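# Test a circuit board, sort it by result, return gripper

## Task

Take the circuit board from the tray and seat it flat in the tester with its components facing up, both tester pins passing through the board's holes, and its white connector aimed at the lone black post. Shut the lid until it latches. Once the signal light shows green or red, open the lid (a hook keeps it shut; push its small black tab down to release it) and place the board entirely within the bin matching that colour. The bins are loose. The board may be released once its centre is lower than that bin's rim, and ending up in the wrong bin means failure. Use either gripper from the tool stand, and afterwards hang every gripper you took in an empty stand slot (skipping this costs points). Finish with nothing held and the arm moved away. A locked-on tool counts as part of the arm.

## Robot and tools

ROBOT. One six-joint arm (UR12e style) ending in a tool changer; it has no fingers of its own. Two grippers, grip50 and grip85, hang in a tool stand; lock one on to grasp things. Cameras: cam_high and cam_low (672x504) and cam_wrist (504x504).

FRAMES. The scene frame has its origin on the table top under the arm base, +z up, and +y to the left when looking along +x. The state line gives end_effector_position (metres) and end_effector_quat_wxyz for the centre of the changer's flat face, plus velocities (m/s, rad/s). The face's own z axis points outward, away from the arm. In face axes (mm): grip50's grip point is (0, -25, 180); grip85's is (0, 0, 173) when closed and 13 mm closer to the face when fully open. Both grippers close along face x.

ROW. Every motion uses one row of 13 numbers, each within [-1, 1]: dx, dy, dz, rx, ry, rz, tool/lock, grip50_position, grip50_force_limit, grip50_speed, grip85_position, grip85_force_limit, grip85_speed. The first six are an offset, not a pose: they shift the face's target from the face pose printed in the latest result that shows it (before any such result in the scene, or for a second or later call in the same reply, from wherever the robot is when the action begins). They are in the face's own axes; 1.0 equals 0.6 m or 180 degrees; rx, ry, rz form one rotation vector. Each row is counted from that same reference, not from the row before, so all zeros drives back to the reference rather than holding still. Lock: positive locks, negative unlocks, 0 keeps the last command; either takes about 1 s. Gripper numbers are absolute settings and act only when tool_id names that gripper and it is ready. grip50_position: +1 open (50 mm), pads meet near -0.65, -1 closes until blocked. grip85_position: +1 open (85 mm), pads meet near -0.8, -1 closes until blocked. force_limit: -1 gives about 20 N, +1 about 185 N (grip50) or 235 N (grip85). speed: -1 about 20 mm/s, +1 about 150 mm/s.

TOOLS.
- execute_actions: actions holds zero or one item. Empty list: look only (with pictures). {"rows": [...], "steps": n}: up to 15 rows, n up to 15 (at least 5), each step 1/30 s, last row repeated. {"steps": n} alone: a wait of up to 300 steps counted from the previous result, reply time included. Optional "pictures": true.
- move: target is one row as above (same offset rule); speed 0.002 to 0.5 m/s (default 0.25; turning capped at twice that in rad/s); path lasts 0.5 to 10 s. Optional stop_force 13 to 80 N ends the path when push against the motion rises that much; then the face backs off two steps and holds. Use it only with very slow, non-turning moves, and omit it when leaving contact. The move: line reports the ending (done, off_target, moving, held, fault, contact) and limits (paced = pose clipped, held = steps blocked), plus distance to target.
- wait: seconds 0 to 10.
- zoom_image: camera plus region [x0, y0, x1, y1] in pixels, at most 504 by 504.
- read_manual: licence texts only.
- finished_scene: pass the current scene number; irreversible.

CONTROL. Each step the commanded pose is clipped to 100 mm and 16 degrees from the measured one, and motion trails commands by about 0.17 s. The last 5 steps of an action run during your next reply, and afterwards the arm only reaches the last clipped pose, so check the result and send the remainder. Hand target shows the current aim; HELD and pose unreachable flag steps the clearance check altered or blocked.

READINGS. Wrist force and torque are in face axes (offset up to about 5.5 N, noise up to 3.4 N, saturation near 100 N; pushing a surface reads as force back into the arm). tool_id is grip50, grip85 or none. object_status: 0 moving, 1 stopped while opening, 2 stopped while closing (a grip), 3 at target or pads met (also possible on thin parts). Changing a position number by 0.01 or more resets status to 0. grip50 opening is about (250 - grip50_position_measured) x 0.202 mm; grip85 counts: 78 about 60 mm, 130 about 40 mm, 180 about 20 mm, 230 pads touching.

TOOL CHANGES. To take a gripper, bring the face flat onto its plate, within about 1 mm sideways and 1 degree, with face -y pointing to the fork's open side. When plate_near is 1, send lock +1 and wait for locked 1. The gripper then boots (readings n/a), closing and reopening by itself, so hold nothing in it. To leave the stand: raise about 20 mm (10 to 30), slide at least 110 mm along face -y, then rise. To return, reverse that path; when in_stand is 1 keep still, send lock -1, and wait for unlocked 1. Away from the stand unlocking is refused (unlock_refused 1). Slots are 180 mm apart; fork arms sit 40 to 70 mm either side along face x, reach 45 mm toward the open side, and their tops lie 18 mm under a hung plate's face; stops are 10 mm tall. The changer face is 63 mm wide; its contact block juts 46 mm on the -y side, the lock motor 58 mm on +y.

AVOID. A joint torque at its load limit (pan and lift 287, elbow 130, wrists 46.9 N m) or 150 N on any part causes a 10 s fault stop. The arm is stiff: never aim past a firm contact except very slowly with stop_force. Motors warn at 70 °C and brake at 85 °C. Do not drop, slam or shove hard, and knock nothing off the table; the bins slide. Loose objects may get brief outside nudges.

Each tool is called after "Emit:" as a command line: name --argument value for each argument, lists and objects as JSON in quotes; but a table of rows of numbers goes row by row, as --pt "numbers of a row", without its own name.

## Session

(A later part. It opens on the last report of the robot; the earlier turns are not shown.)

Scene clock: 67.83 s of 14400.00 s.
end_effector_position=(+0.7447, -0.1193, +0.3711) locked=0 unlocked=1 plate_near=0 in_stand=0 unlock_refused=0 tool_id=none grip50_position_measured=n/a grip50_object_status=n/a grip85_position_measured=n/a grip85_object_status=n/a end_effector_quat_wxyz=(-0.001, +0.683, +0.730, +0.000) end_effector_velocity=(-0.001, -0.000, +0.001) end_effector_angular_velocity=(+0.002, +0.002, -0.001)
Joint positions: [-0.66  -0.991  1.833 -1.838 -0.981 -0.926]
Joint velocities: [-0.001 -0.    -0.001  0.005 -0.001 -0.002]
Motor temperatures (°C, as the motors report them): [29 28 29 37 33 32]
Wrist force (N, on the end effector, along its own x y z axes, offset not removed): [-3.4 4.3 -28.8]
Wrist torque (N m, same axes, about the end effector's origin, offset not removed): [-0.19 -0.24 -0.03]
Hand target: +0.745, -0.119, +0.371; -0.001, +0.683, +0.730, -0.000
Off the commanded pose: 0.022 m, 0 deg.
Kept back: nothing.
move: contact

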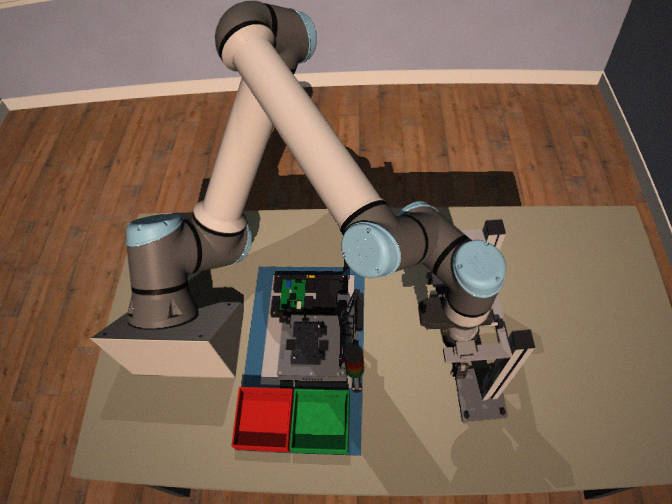

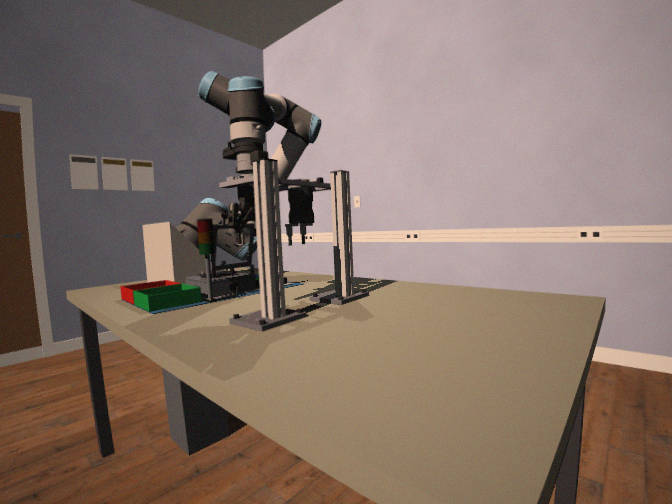

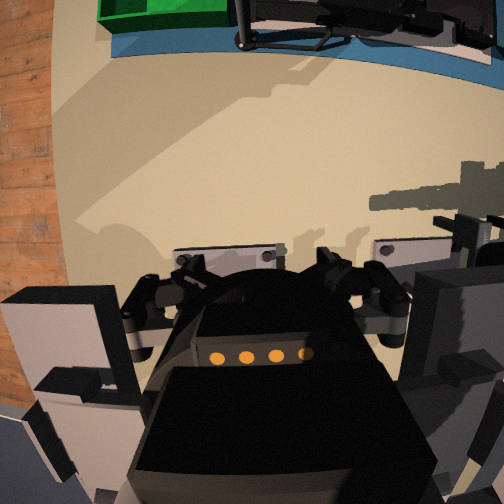

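Emit:
move --target '[-0.0015, 0, -0.004, 0, 0, -0.006, 0, 0, 0, 0, 0, 0, 0]' --speed 0.02

Emit:
move --target '[0, 0, 0.03, 0, 0, 0, 0, 0, 0, 0, 0, 0, 0]' --speed 0.006 --stop_force 14

Scene clock: 68.87 s of 14400.00 s.
end_effector_position=(+0.7448, -0.1201, +0.3734) locked=0 unlocked=1 plate_near=0 in_stand=0 unlock_refused=0 tool_id=none grip50_position_measured=n/a grip50_object_status=n/a grip85_position_measured=n/a grip85_object_status=n/a end_effector_quat_wxyz=(-0.001, +0.676, +0.736, +0.000) end_effector_velocity=(+0.000, -0.000, +0.001) end_effector_angular_velocity=(+0.001, -0.001, +0.006)
Joint positions: [-0.662 -0.991  1.83  -1.834 -0.982 -0.946]
Joint velocities: [-0.    -0.    -0.001  0.002  0.001 -0.007]
Motor temperatures (°C, as the motors report them): [29 28 29 37 33 32]
Wrist force (N, on the end effector, along its own x y z axes, offset not removed): [-1.4 -1.1 2.9]
Wrist torque (N m, same axes, about the end effector's origin, offset not removed): [-0.21 0.14 0.03]
Hand target: +0.745, -0.120, +0.373; -0.001, +0.676, +0.737, +0.000
Off the commanded pose: 0.000 m, 0 deg.
Kept back: nothing.
move: done

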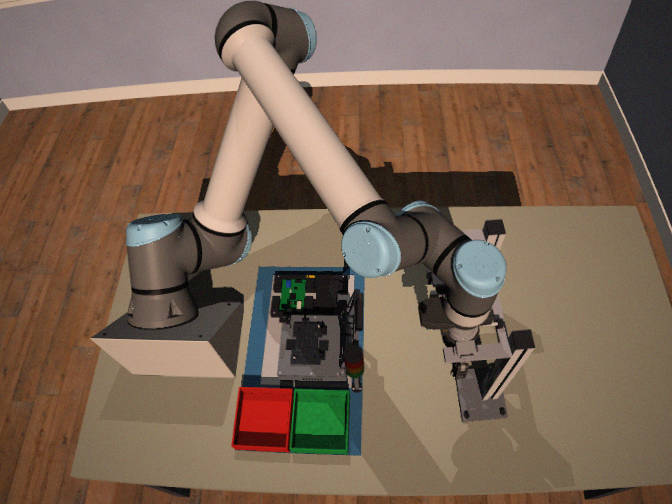

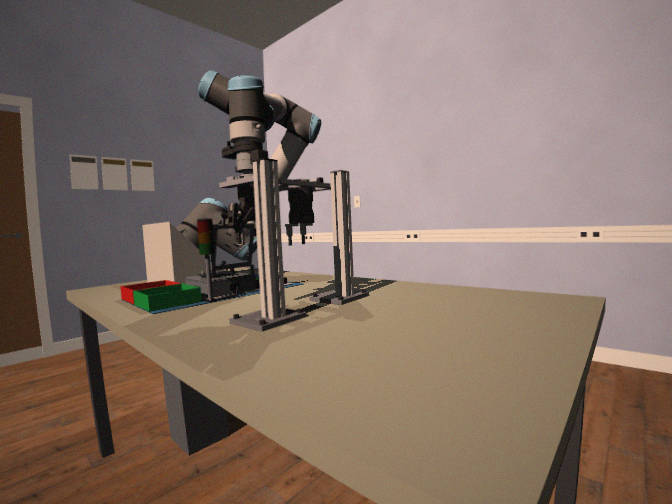

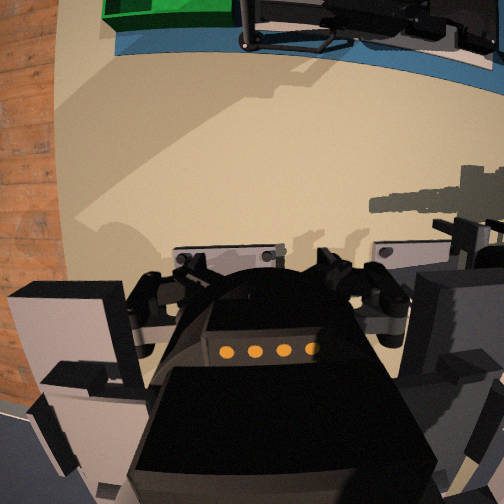

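Scene clock: 69.60 s of 14400.00 s.
end_effector_position=(+0.7448, -0.1202, +0.3712) locked=0 unlocked=1 plate_near=0 in_stand=0 unlock_refused=0 tool_id=none grip50_position_measured=n/a grip50_object_status=n/a grip85_position_measured=n/a grip85_object_status=n/a end_effector_quat_wxyz=(-0.001, +0.676, +0.736, +0.000) end_effector_velocity=(-0.001, -0.000, +0.001) end_effector_angular_velocity=(+0.001, +0.003, -0.000)
Joint positions: [-0.66  -0.99   1.832 -1.839 -0.981 -0.944]
Joint velocities: [-0.001  0.    -0.001  0.005 -0.002 -0.002]
Motor temperatures (°C, as the motors report them): [29 28 29 37 33 32]
Wrist force (N, on the end effector, along its own x y z axes, offset not removed): [1.7 3.5 -26.8]
Wrist torque (N m, same axes, about the end effector's origin, offset not removed): [-0.02 -0.30 0.10]
Hand target: +0.745, -0.120, +0.371; -0.001, +0.676, +0.736, -0.000
Off the commanded pose: 0.016 m, 0 deg.
Kept back: nothing.
move: contact

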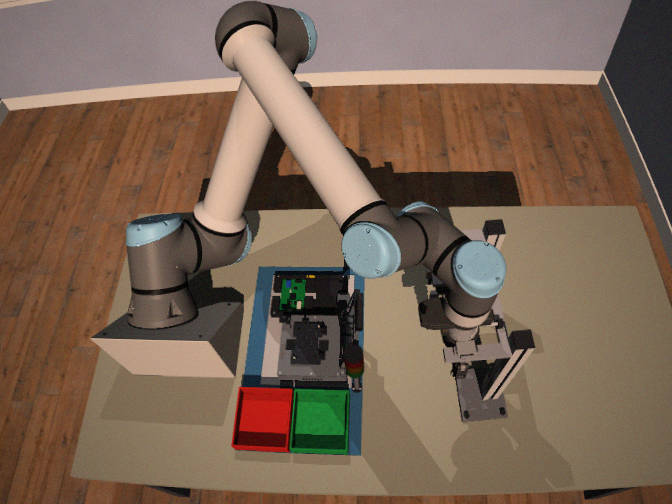

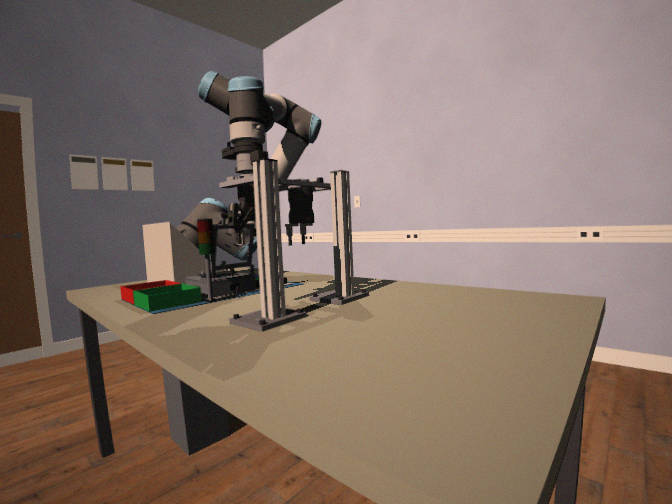

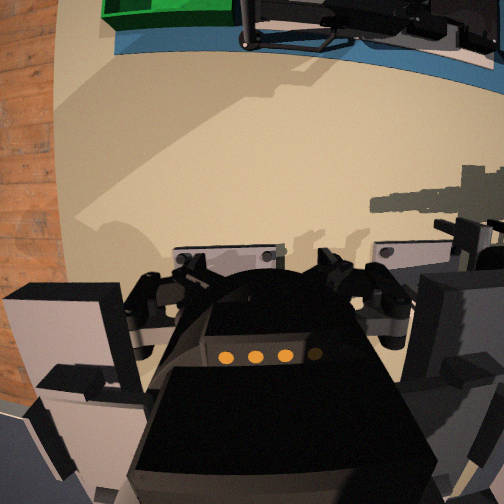

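Emit:
move --target '[0.004, 0, -0.004, 0, 0, 0.003, 0, 0, 0, 0, 0, 0, 0]' --speed 0.02

Emit:
move --target '[0, 0, 0.03, 0, 0, 0, 0, 0, 0, 0, 0, 0, 0]' --speed 0.006 --stop_force 14

Scene clock: 70.60 s of 14400.00 s.
end_effector_position=(+0.7446, -0.1178, +0.3735) locked=0 unlocked=1 plate_near=0 in_stand=0 unlock_refused=0 tool_id=none grip50_position_measured=n/a grip50_object_status=n/a grip85_position_measured=n/a grip85_object_status=n/a end_effector_quat_wxyz=(-0.001, +0.680, +0.733, +0.000) end_effector_velocity=(-0.000, +0.001, +0.001) end_effector_angular_velocity=(+0.000, -0.000, -0.005)
Joint positions: [-0.66  -0.994  1.832 -1.834 -0.981 -0.935]
Joint velocities: [-0.    -0.001 -0.     0.002  0.     0.004]
Motor temperatures (°C, as the motors report them): [29 28 29 37 33 32]
Wrist force (N, on the end effector, along its own x y z axes, offset not removed): [-3.4 -3.3 3.4]
Wrist torque (N m, same axes, about the end effector's origin, offset not removed): [-0.23 0.40 0.04]
Hand target: +0.745, -0.118, +0.374; -0.001, +0.680, +0.733, +0.000
Off the commanded pose: 0.000 m, 0 deg.
Kept back: nothing.
move: done

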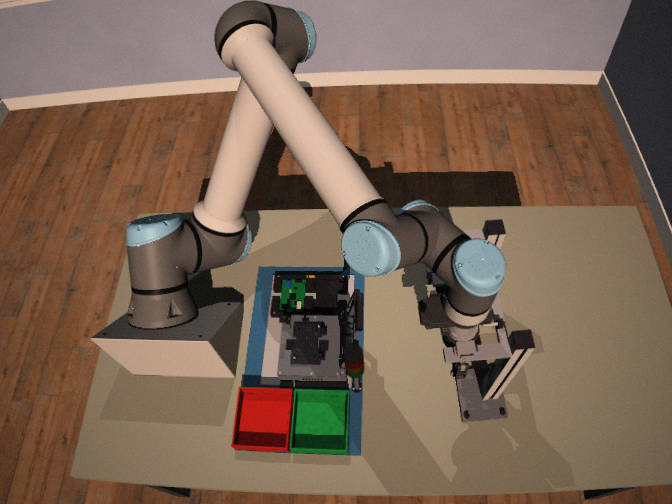

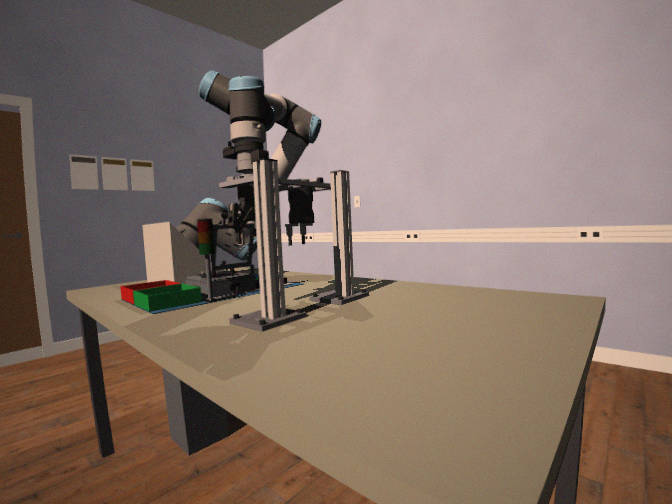

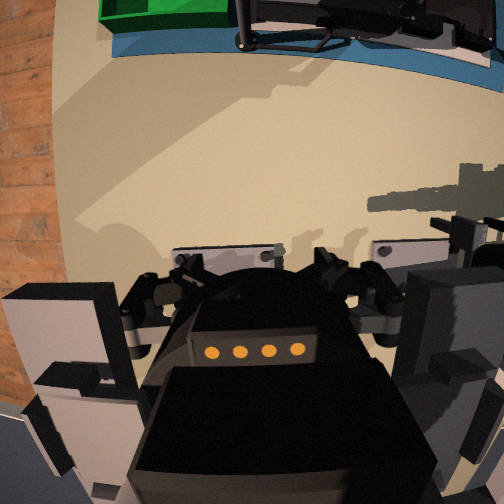

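Scene clock: 71.37 s of 14400.00 s.
end_effector_position=(+0.7446, -0.1179, +0.3711) locked=0 unlocked=1 plate_near=0 in_stand=0 unlock_refused=0 tool_id=none grip50_position_measured=n/a grip50_object_status=n/a grip85_position_measured=n/a grip85_object_status=n/a end_effector_quat_wxyz=(-0.001, +0.680, +0.733, +0.000) end_effector_velocity=(-0.001, -0.000, +0.000) end_effector_angular_velocity=(+0.003, +0.002, -0.002)
Joint positions: [-0.659 -0.993  1.834 -1.839 -0.98  -0.934]
Joint velocities: [-0.001  0.    -0.001  0.005 -0.    -0.001]
Motor temperatures (°C, as the motors report them): [29 28 29 37 33 32]
Wrist force (N, on the end effector, along its own x y z axes, offset not removed): [-3.8 4.1 -31.7]
Wrist torque (N m, same axes, about the end effector's origin, offset not removed): [-0.14 -0.09 0.02]
Hand target: +0.745, -0.118, +0.371; -0.001, +0.680, +0.733, -0.000
Off the commanded pose: 0.016 m, 0 deg.
Kept back: nothing.
move: contact

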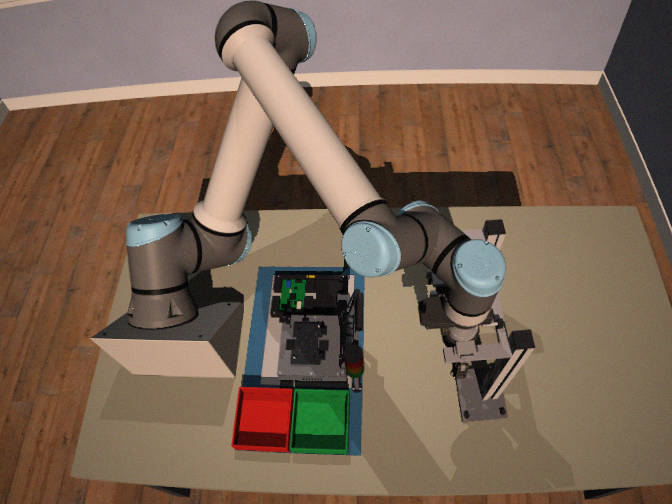

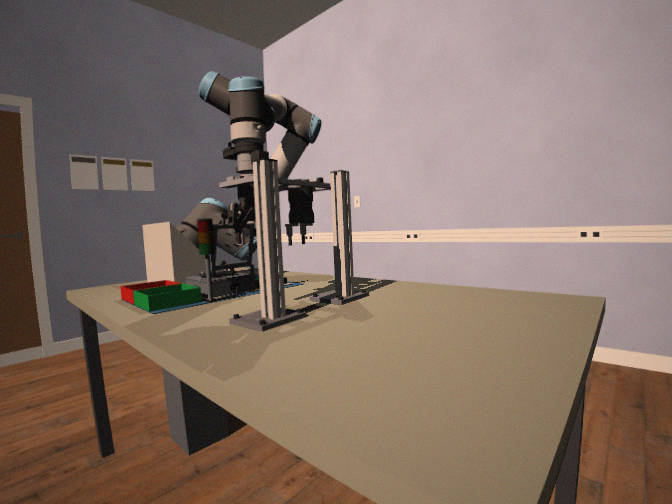

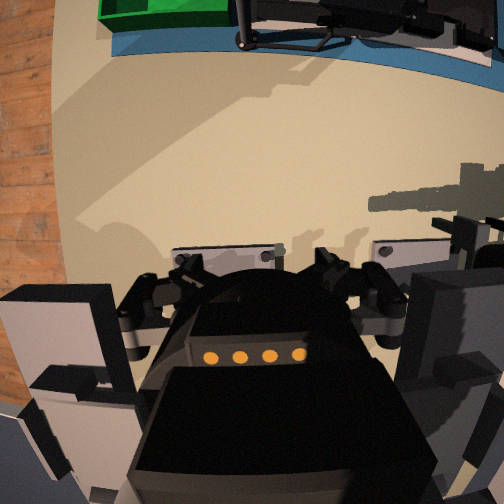

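Emit:
move --target '[-0.002, 0.0035, -0.004, 0, 0, 0.0, 0, 0, 0, 0, 0, 0, 0]' --speed 0.02

Emit:
move --target '[0, 0, 0.03, 0, 0, 0, 0, 0, 0, 0, 0, 0, 0]' --speed 0.006 --stop_force 14

Scene clock: 72.37 s of 14400.00 s.
end_effector_position=(+0.7468, -0.1189, +0.3734) locked=0 unlocked=1 plate_near=0 in_stand=0 unlock_refused=0 tool_id=none grip50_position_measured=n/a grip50_object_status=n/a grip85_position_measured=n/a grip85_object_status=n/a end_effector_quat_wxyz=(-0.001, +0.680, +0.733, +0.000) end_effector_velocity=(+0.001, -0.000, +0.001) end_effector_angular_velocity=(+0.001, -0.001, -0.000)
Joint positions: [-0.659 -0.99   1.827 -1.834 -0.981 -0.934]
Joint velocities: [-0.     0.001 -0.002  0.001  0.001  0.   ]
Motor temperatures (°C, as the motors report them): [29 28 29 37 33 32]
Wrist force (N, on the end effector, along its own x y z axes, offset not removed): [-1.4 -3.2 0.6]
Wrist torque (N m, same axes, about the end effector's origin, offset not removed): [-0.43 0.01 0.15]
Hand target: +0.747, -0.119, +0.373; -0.001, +0.680, +0.733, +0.000
Off the commanded pose: 0.000 m, 0 deg.
Kept back: nothing.
move: done

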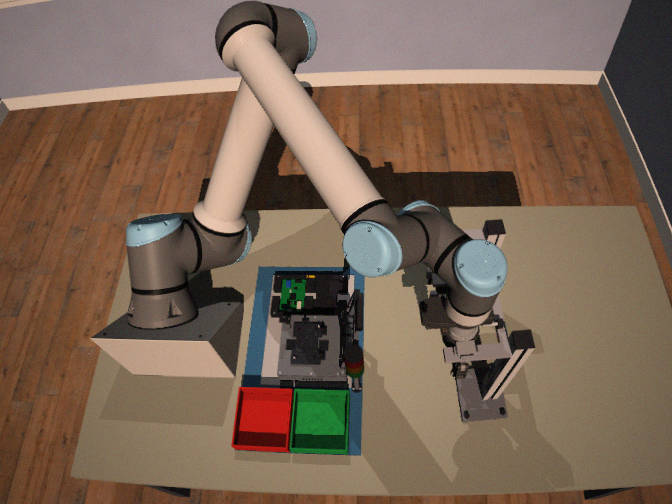

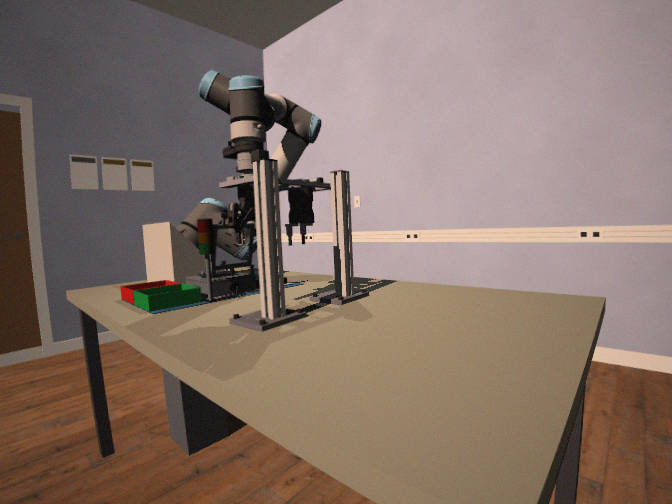

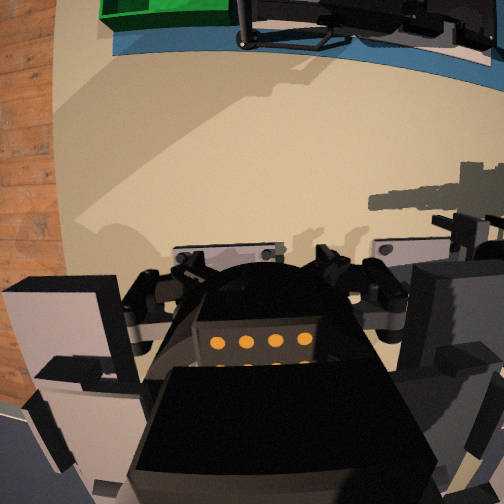

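Scene clock: 73.10 s of 14400.00 s.
end_effector_position=(+0.7468, -0.1189, +0.3711) locked=0 unlocked=1 plate_near=0 in_stand=0 unlock_refused=0 tool_id=none grip50_position_measured=n/a grip50_object_status=n/a grip85_position_measured=n/a grip85_object_status=n/a end_effector_quat_wxyz=(-0.001, +0.680, +0.733, +0.000) end_effector_velocity=(-0.000, -0.000, +0.001) end_effector_angular_velocity=(+0.002, +0.001, +0.001)
Joint positions: [-0.658 -0.989  1.829 -1.838 -0.98  -0.933]
Joint velocities: [-0.001 -0.    -0.001  0.004  0.    -0.003]
Motor temperatures (°C, as the motors report them): [29 28 29 37 33 32]
Wrist force (N, on the end effector, along its own x y z axes, offset not removed): [-2.5 1.5 -23.7]
Wrist torque (N m, same axes, about the end effector's origin, offset not removed): [-0.13 0.00 0.14]
Hand target: +0.747, -0.119, +0.371; -0.001, +0.680, +0.733, -0.000
Off the commanded pose: 0.016 m, 0 deg.
Kept back: nothing.
move: contact

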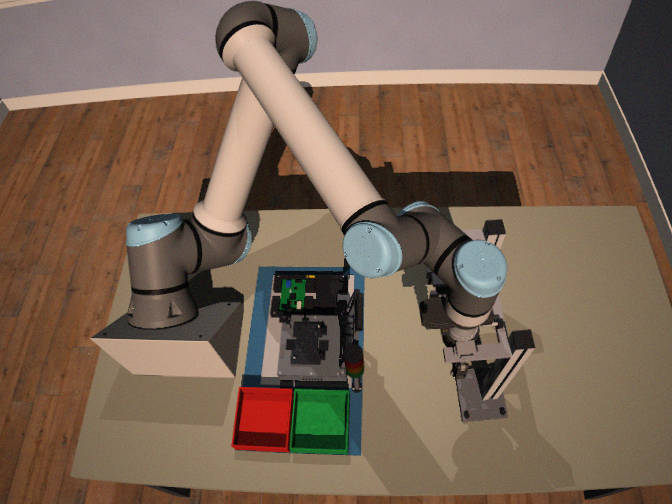

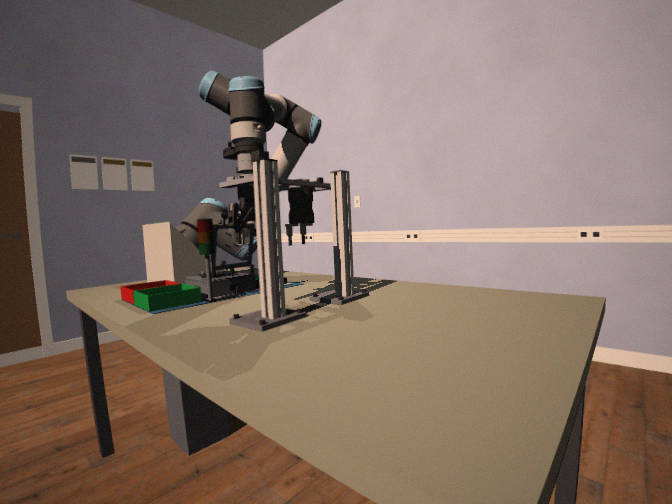

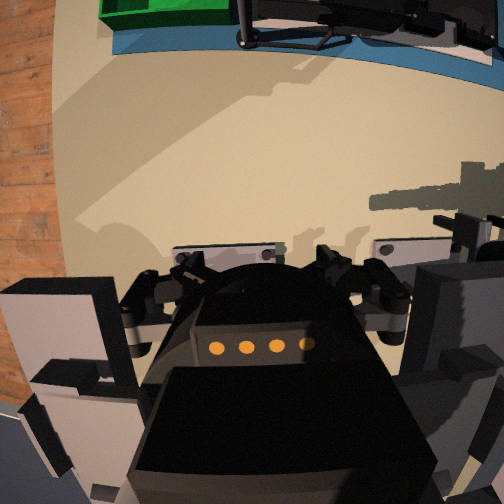

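Emit:
execute_actions --actions '[{"rows": [[0,0.001,0.0005,0,0,0,0,0,0,0,0,0,0],[0,0.002,0.0005,0,0,0,0,0,0,0,0,0,0],[0,0.003,0.0005,0,0,0,0,0,0,0,0,0,0],[0,0.004,0.0005,0,0,0,0,0,0,0,0,0,0]], "steps": 15}]'

Scene clock: 73.83 s of 14400.00 s.
end_effector_position=(+0.7489, -0.1187, +0.3708) locked=0 unlocked=1 plate_near=0 in_stand=0 unlock_refused=0 tool_id=none grip50_position_measured=n/a grip50_object_status=n/a grip85_position_measured=n/a grip85_object_status=n/a end_effector_quat_wxyz=(-0.001, +0.680, +0.733, -0.000) end_effector_velocity=(+0.003, +0.000, -0.000) end_effector_angular_velocity=(+0.001, -0.002, -0.000)
Joint positions: [-0.656 -0.987  1.826 -1.838 -0.979 -0.931]
Joint velocities: [ 0.002  0.003 -0.005 -0.001  0.003  0.003]
Motor temperatures (°C, as the motors report them): [29 28 29 37 33 32]
Wrist force (N, on the end effector, along its own x y z axes, offset not removed): [-3.3 -1.7 2.4]
Wrist torque (N m, same axes, about the end effector's origin, offset not removed): [-0.40 0.20 0.16]
Steps of this call (steps 1 to 12: nothing new was sent; steps 13 to 22: the first 10 steps of this action). Readings (end_effector_position | what the end effector reports):
13: (+0.7467, -0.1189, +0.3713) | locked=0 unlocked=1 plate_near=0 in_stand=0 unlock_refused=0 tool_id=none grip50_position_measured=n/a grip50_object_status=n/a grip85_position_measured=n/a grip85_object_status=n/a
14: (+0.7468, -0.1189, +0.3713) | locked=0 unlocked=1 plate_near=0 in_stand=0 unlock_refused=0 tool_id=none grip50_position_measured=n/a grip50_object_status=n/a grip85_position_measured=n/a grip85_object_status=n/a
16: (+0.7474, -0.1188, +0.3712) | locked=0 unlocked=1 plate_near=0 in_stand=0 unlock_refused=0 tool_id=none grip50_position_measured=n/a grip50_object_status=n/a grip85_position_measured=n/a grip85_object_status=n/a
20: (+0.7486, -0.1187, +0.3708) | locked=0 unlocked=1 plate_near=0 in_stand=0 unlock_refused=0 tool_id=none grip50_position_measured=n/a grip50_object_status=n/a grip85_position_measured=n/a grip85_object_status=n/a
22: the state above

Force freed: it's dropping in.

Emit:
move --target '[0, 0.0007, 0.03, 0, 0, 0, 0, 0, 0, 0, 0, 0, 0]' --speed 0.006 --stop_force 14

Scene clock: 75.60 s of 14400.00 s.
end_effector_position=(+0.7493, -0.1187, +0.3637) locked=0 unlocked=1 plate_near=0 in_stand=1 unlock_refused=0 tool_id=none grip50_position_measured=n/a grip50_object_status=n/a grip85_position_measured=n/a grip85_object_status=n/a end_effector_quat_wxyz=(-0.001, +0.680, +0.733, +0.000) end_effector_velocity=(+0.000, +0.000, +0.001) end_effector_angular_velocity=(+0.003, -0.001, +0.001)
Joint positions: [-0.651 -0.983  1.832 -1.851 -0.976 -0.925]
Joint velocities: [-0.001 -0.    -0.002  0.005  0.002 -0.003]
Motor temperatures (°C, as the motors report them): [29 28 29 37 33 32]
Wrist force (N, on the end effector, along its own x y z axes, offset not removed): [-9.5 41.8 -4.2]
Wrist torque (N m, same axes, about the end effector's origin, offset not removed): [-0.35 0.06 0.55]
Hand target: +0.749, -0.119, +0.364; -0.001, +0.680, +0.733, +0.000
Off your previous action's commanded pose: 0.000 m, 0 deg at its last step (step 5 of this call).
Off the commanded pose: 0.011 m, 0 deg.
Kept back: nothing.
move: contact

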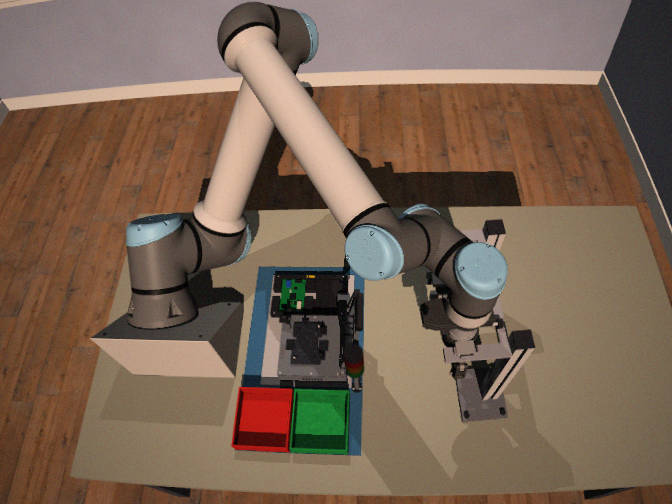

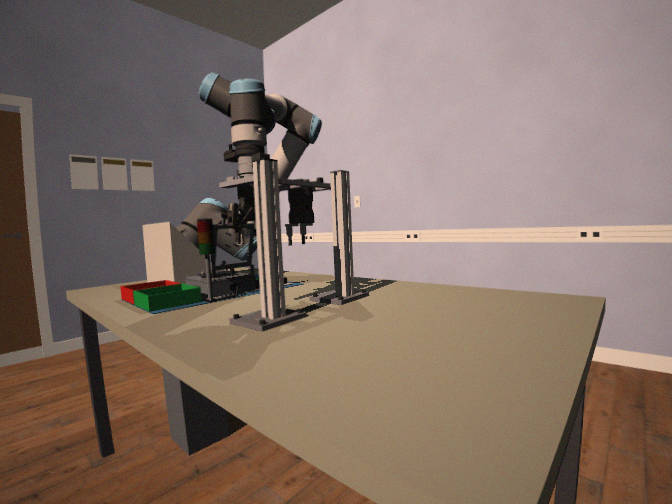

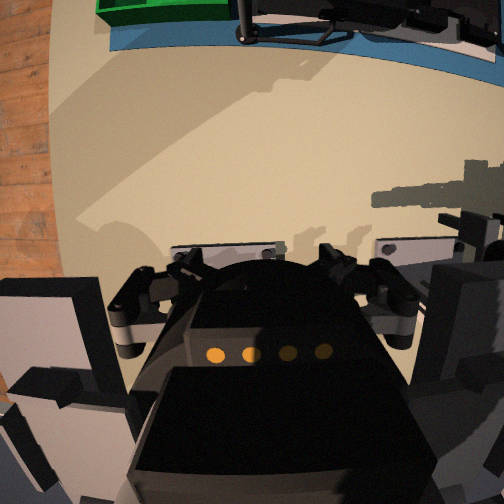

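Emit:
move --target '[-0.0004, 0.0025, 0, 0, 0, 0.002, 0, 0, 0, 0, 0, 0, 0]' --speed 0.006

Emit:
move --target '[0, 0, 0.02, 0, 0, 0, 0, 0, 0, 0, 0, 0, 0]' --speed 0.006 --stop_force 14

Scene clock: 76.57 s of 14400.00 s.
end_effector_position=(+0.7507, -0.1189, +0.3637) locked=0 unlocked=1 plate_near=0 in_stand=1 unlock_refused=0 tool_id=none grip50_position_measured=n/a grip50_object_status=n/a grip85_position_measured=n/a grip85_object_status=n/a end_effector_quat_wxyz=(-0.001, +0.682, +0.731, +0.000) end_effector_velocity=(+0.001, +0.000, +0.000) end_effector_angular_velocity=(+0.001, -0.003, -0.001)
Joint positions: [-0.65  -0.981  1.829 -1.85  -0.975 -0.918]
Joint velocities: [ 0.     0.001 -0.001 -0.002  0.003  0.003]
Motor temperatures (°C, as the motors report them): [29 28 29 37 33 32]
Wrist force (N, on the end effector, along its own x y z axes, offset not removed): [-2.1 -1.8 -2.8]
Wrist torque (N m, same axes, about the end effector's origin, offset not removed): [-0.19 0.12 0.06]
Hand target: +0.751, -0.119, +0.364; -0.001, +0.682, +0.731, +0.000
Off the commanded pose: 0.000 m, 0 deg.
Kept back: nothing.
move: done

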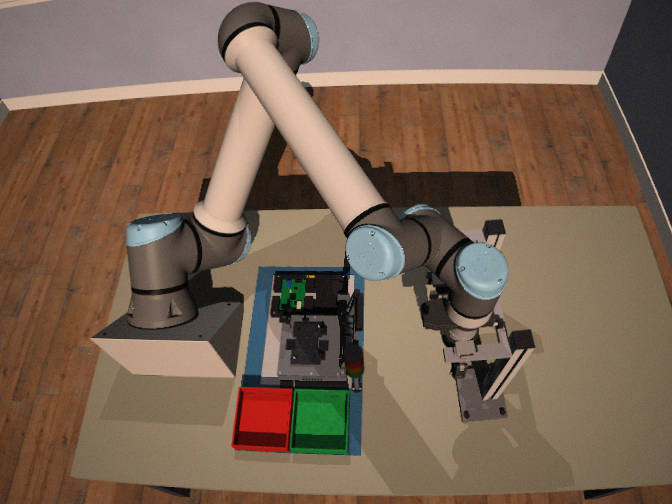

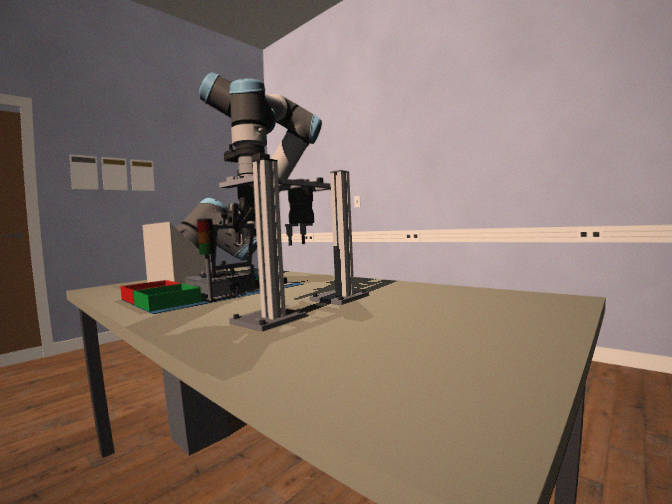

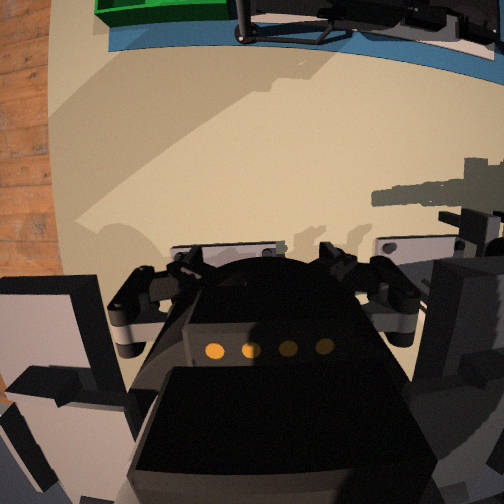

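Scene clock: 77.53 s of 14400.00 s.
end_effector_position=(+0.7508, -0.1189, +0.3601) locked=0 unlocked=1 plate_near=1 in_stand=1 unlock_refused=0 tool_id=none grip50_position_measured=n/a grip50_object_status=n/a grip85_position_measured=n/a grip85_object_status=n/a end_effector_quat_wxyz=(-0.001, +0.682, +0.731, +0.000) end_effector_velocity=(-0.000, +0.000, +0.001) end_effector_angular_velocity=(+0.003, +0.001, +0.002)
Joint positions: [-0.647 -0.979  1.832 -1.857 -0.974 -0.916]
Joint velocities: [-0.001 -0.    -0.001  0.005  0.001 -0.005]
Motor temperatures (°C, as the motors report them): [29 28 29 37 33 32]
Wrist force (N, on the end effector, along its own x y z axes, offset not removed): [-3.6 8.9 -31.5]
Wrist torque (N m, same axes, about the end effector's origin, offset not removed): [-0.60 -0.60 -0.03]
Hand target: +0.751, -0.119, +0.360; -0.001, +0.682, +0.731, +0.000
Off the commanded pose: 0.008 m, 0 deg.
Kept back: nothing.
move: contact

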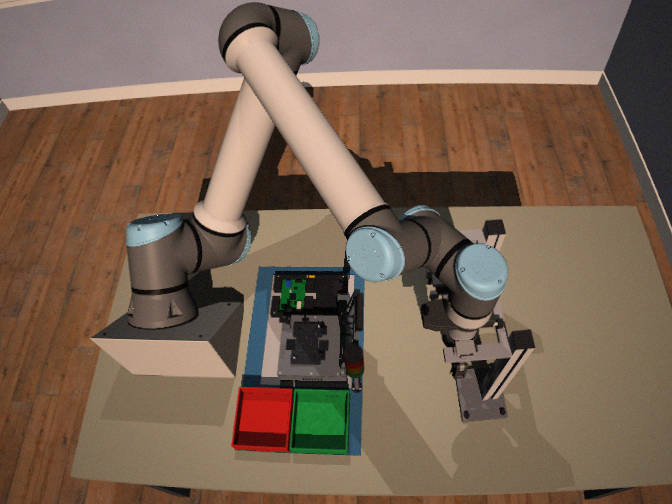

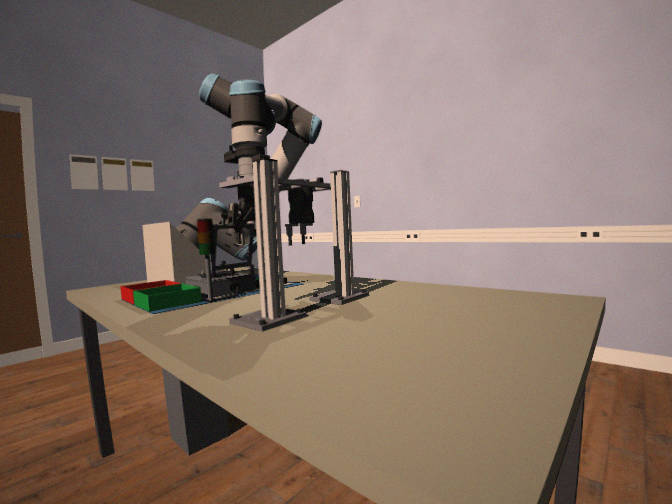

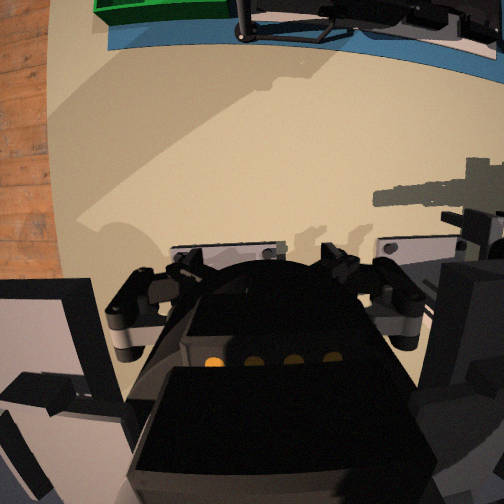

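Emit:
execute_actions --actions '[{"rows": [[0,0,0,0,0,0,1,0,0,0,1,0,0]], "steps": 15}]'

Emit:
wait --seconds 3

Scene clock: 78.00 s of 14400.00 s.
end_effector_position=(+0.7508, -0.1189, +0.3602) locked=0 unlocked=0 plate_near=1 in_stand=1 unlock_refused=0 tool_id=none grip50_position_measured=n/a grip50_object_status=n/a grip85_position_measured=n/a grip85_object_status=n/a end_effector_quat_wxyz=(-0.001, +0.682, +0.731, +0.000) end_effector_velocity=(+0.001, +0.000, +0.000) end_effector_angular_velocity=(+0.001, -0.002, +0.000)
Joint positions: [-0.647 -0.979  1.832 -1.857 -0.974 -0.916]
Joint velocities: [ 0.     0.    -0.    -0.001  0.002  0.   ]
Motor temperatures (°C, as the motors report them): [29 28 29 37 33 32]
Wrist force (N, on the end effector, along its own x y z axes, offset not removed): [-1.9 -1.1 -25.7]
Wrist torque (N m, same axes, about the end effector's origin, offset not removed): [-0.60 -0.19 0.00]
Steps of this call (steps 1 to 4: nothing new was sent; steps 5 to 14: the first 10 steps of this action). Readings (end_effector_position | what the end effector reports):
5: (+0.7507, -0.1189, +0.3602) | locked=0 unlocked=0 plate_near=1 in_stand=1 unlock_refused=0 tool_id=none grip50_position_measured=n/a grip50_object_status=n/a grip85_position_measured=n/a grip85_object_status=n/a
6: (+0.7507, -0.1189, +0.3602) | locked=0 unlocked=0 plate_near=1 in_stand=1 unlock_refused=0 tool_id=none grip50_position_measured=n/a grip50_object_status=n/a grip85_position_measured=n/a grip85_object_status=n/a
8: (+0.7507, -0.1189, +0.3602) | locked=0 unlocked=0 plate_near=1 in_stand=1 unlock_refused=0 tool_id=none grip50_position_measured=n/a grip50_object_status=n/a grip85_position_measured=n/a grip85_object_status=n/a
12: (+0.7508, -0.1189, +0.3602) | locked=0 unlocked=0 plate_near=1 in_stand=1 unlock_refused=0 tool_id=none grip50_position_measured=n/a grip50_object_status=n/a grip85_position_measured=n/a grip85_object_status=n/a
14: the state above

Scene clock: 81.17 s of 14400.00 s.
end_effector_position=(+0.7508, -0.1189, +0.3601) locked=1 unlocked=0 plate_near=1 in_stand=1 unlock_refused=0 tool_id=grip85 grip50_position_measured=n/a grip50_object_status=n/a grip85_position_measured=n/a grip85_object_status=n/a end_effector_quat_wxyz=(-0.001, +0.682, +0.731, +0.000) end_effector_velocity=(-0.000, +0.000, -0.000) end_effector_angular_velocity=(+0.001, +0.000, +0.000)
Joint positions: [-0.647 -0.979  1.832 -1.857 -0.974 -0.916]
Joint velocities: [ 0.    -0.     0.     0.001  0.    -0.   ]
Motor temperatures (°C, as the motors report them): [29 28 29 37 33 32]
Wrist force (N, on the end effector, along its own x y z axes, offset not removed): [4.6 -3.1 -52.8]
Wrist torque (N m, same axes, about the end effector's origin, offset not removed): [-0.74 -2.96 0.38]
Hand target: +0.751, -0.119, +0.360; -0.001, +0.682, +0.731, +0.000
Off the commanded pose: 0.000 m, 0 deg.
Kept back: nothing.
Steps of this call (steps 1 to 5: the last 5 steps of your previous action; steps 6 to 95: nothing new was sent). Readings (end_effector_position | what the end effector reports):
1: (+0.7508, -0.1189, +0.3602) | locked=0 unlocked=0 plate_near=1 in_stand=1 unlock_refused=0 tool_id=none grip50_position_measured=n/a grip50_object_status=n/a grip85_position_measured=n/a grip85_object_status=n/a
2: (+0.7508, -0.1189, +0.3602) | locked=0 unlocked=0 plate_near=1 in_stand=1 unlock_refused=0 tool_id=none grip50_position_measured=n/a grip50_object_status=n/a grip85_position_measured=n/a grip85_object_status=n/a
4: (+0.7508, -0.1189, +0.3602) | locked=0 unlocked=0 plate_near=1 in_stand=1 unlock_refused=0 tool_id=none grip50_position_measured=n/a grip50_object_status=n/a grip85_position_measured=n/a grip85_object_status=n/a
8: (+0.7508, -0.1189, +0.3602) | locked=0 unlocked=0 plate_near=1 in_stand=1 unlock_refused=0 tool_id=none grip50_position_measured=n/a grip50_object_status=n/a grip85_position_measured=n/a grip85_object_status=n/a
95: the state above

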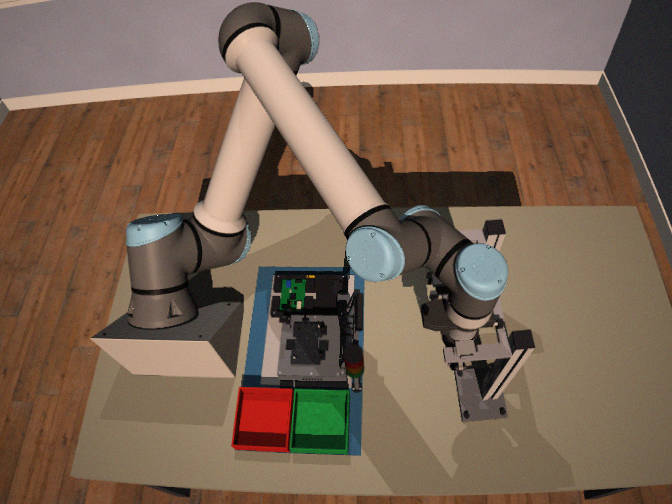

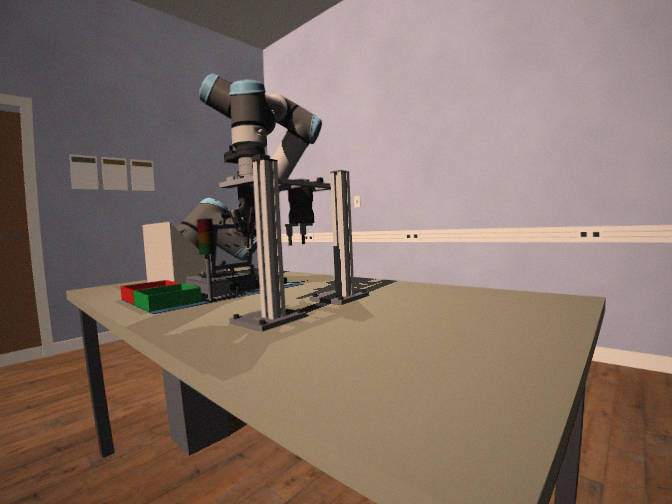

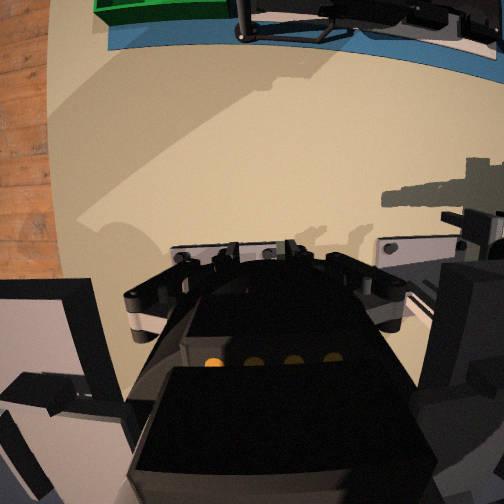

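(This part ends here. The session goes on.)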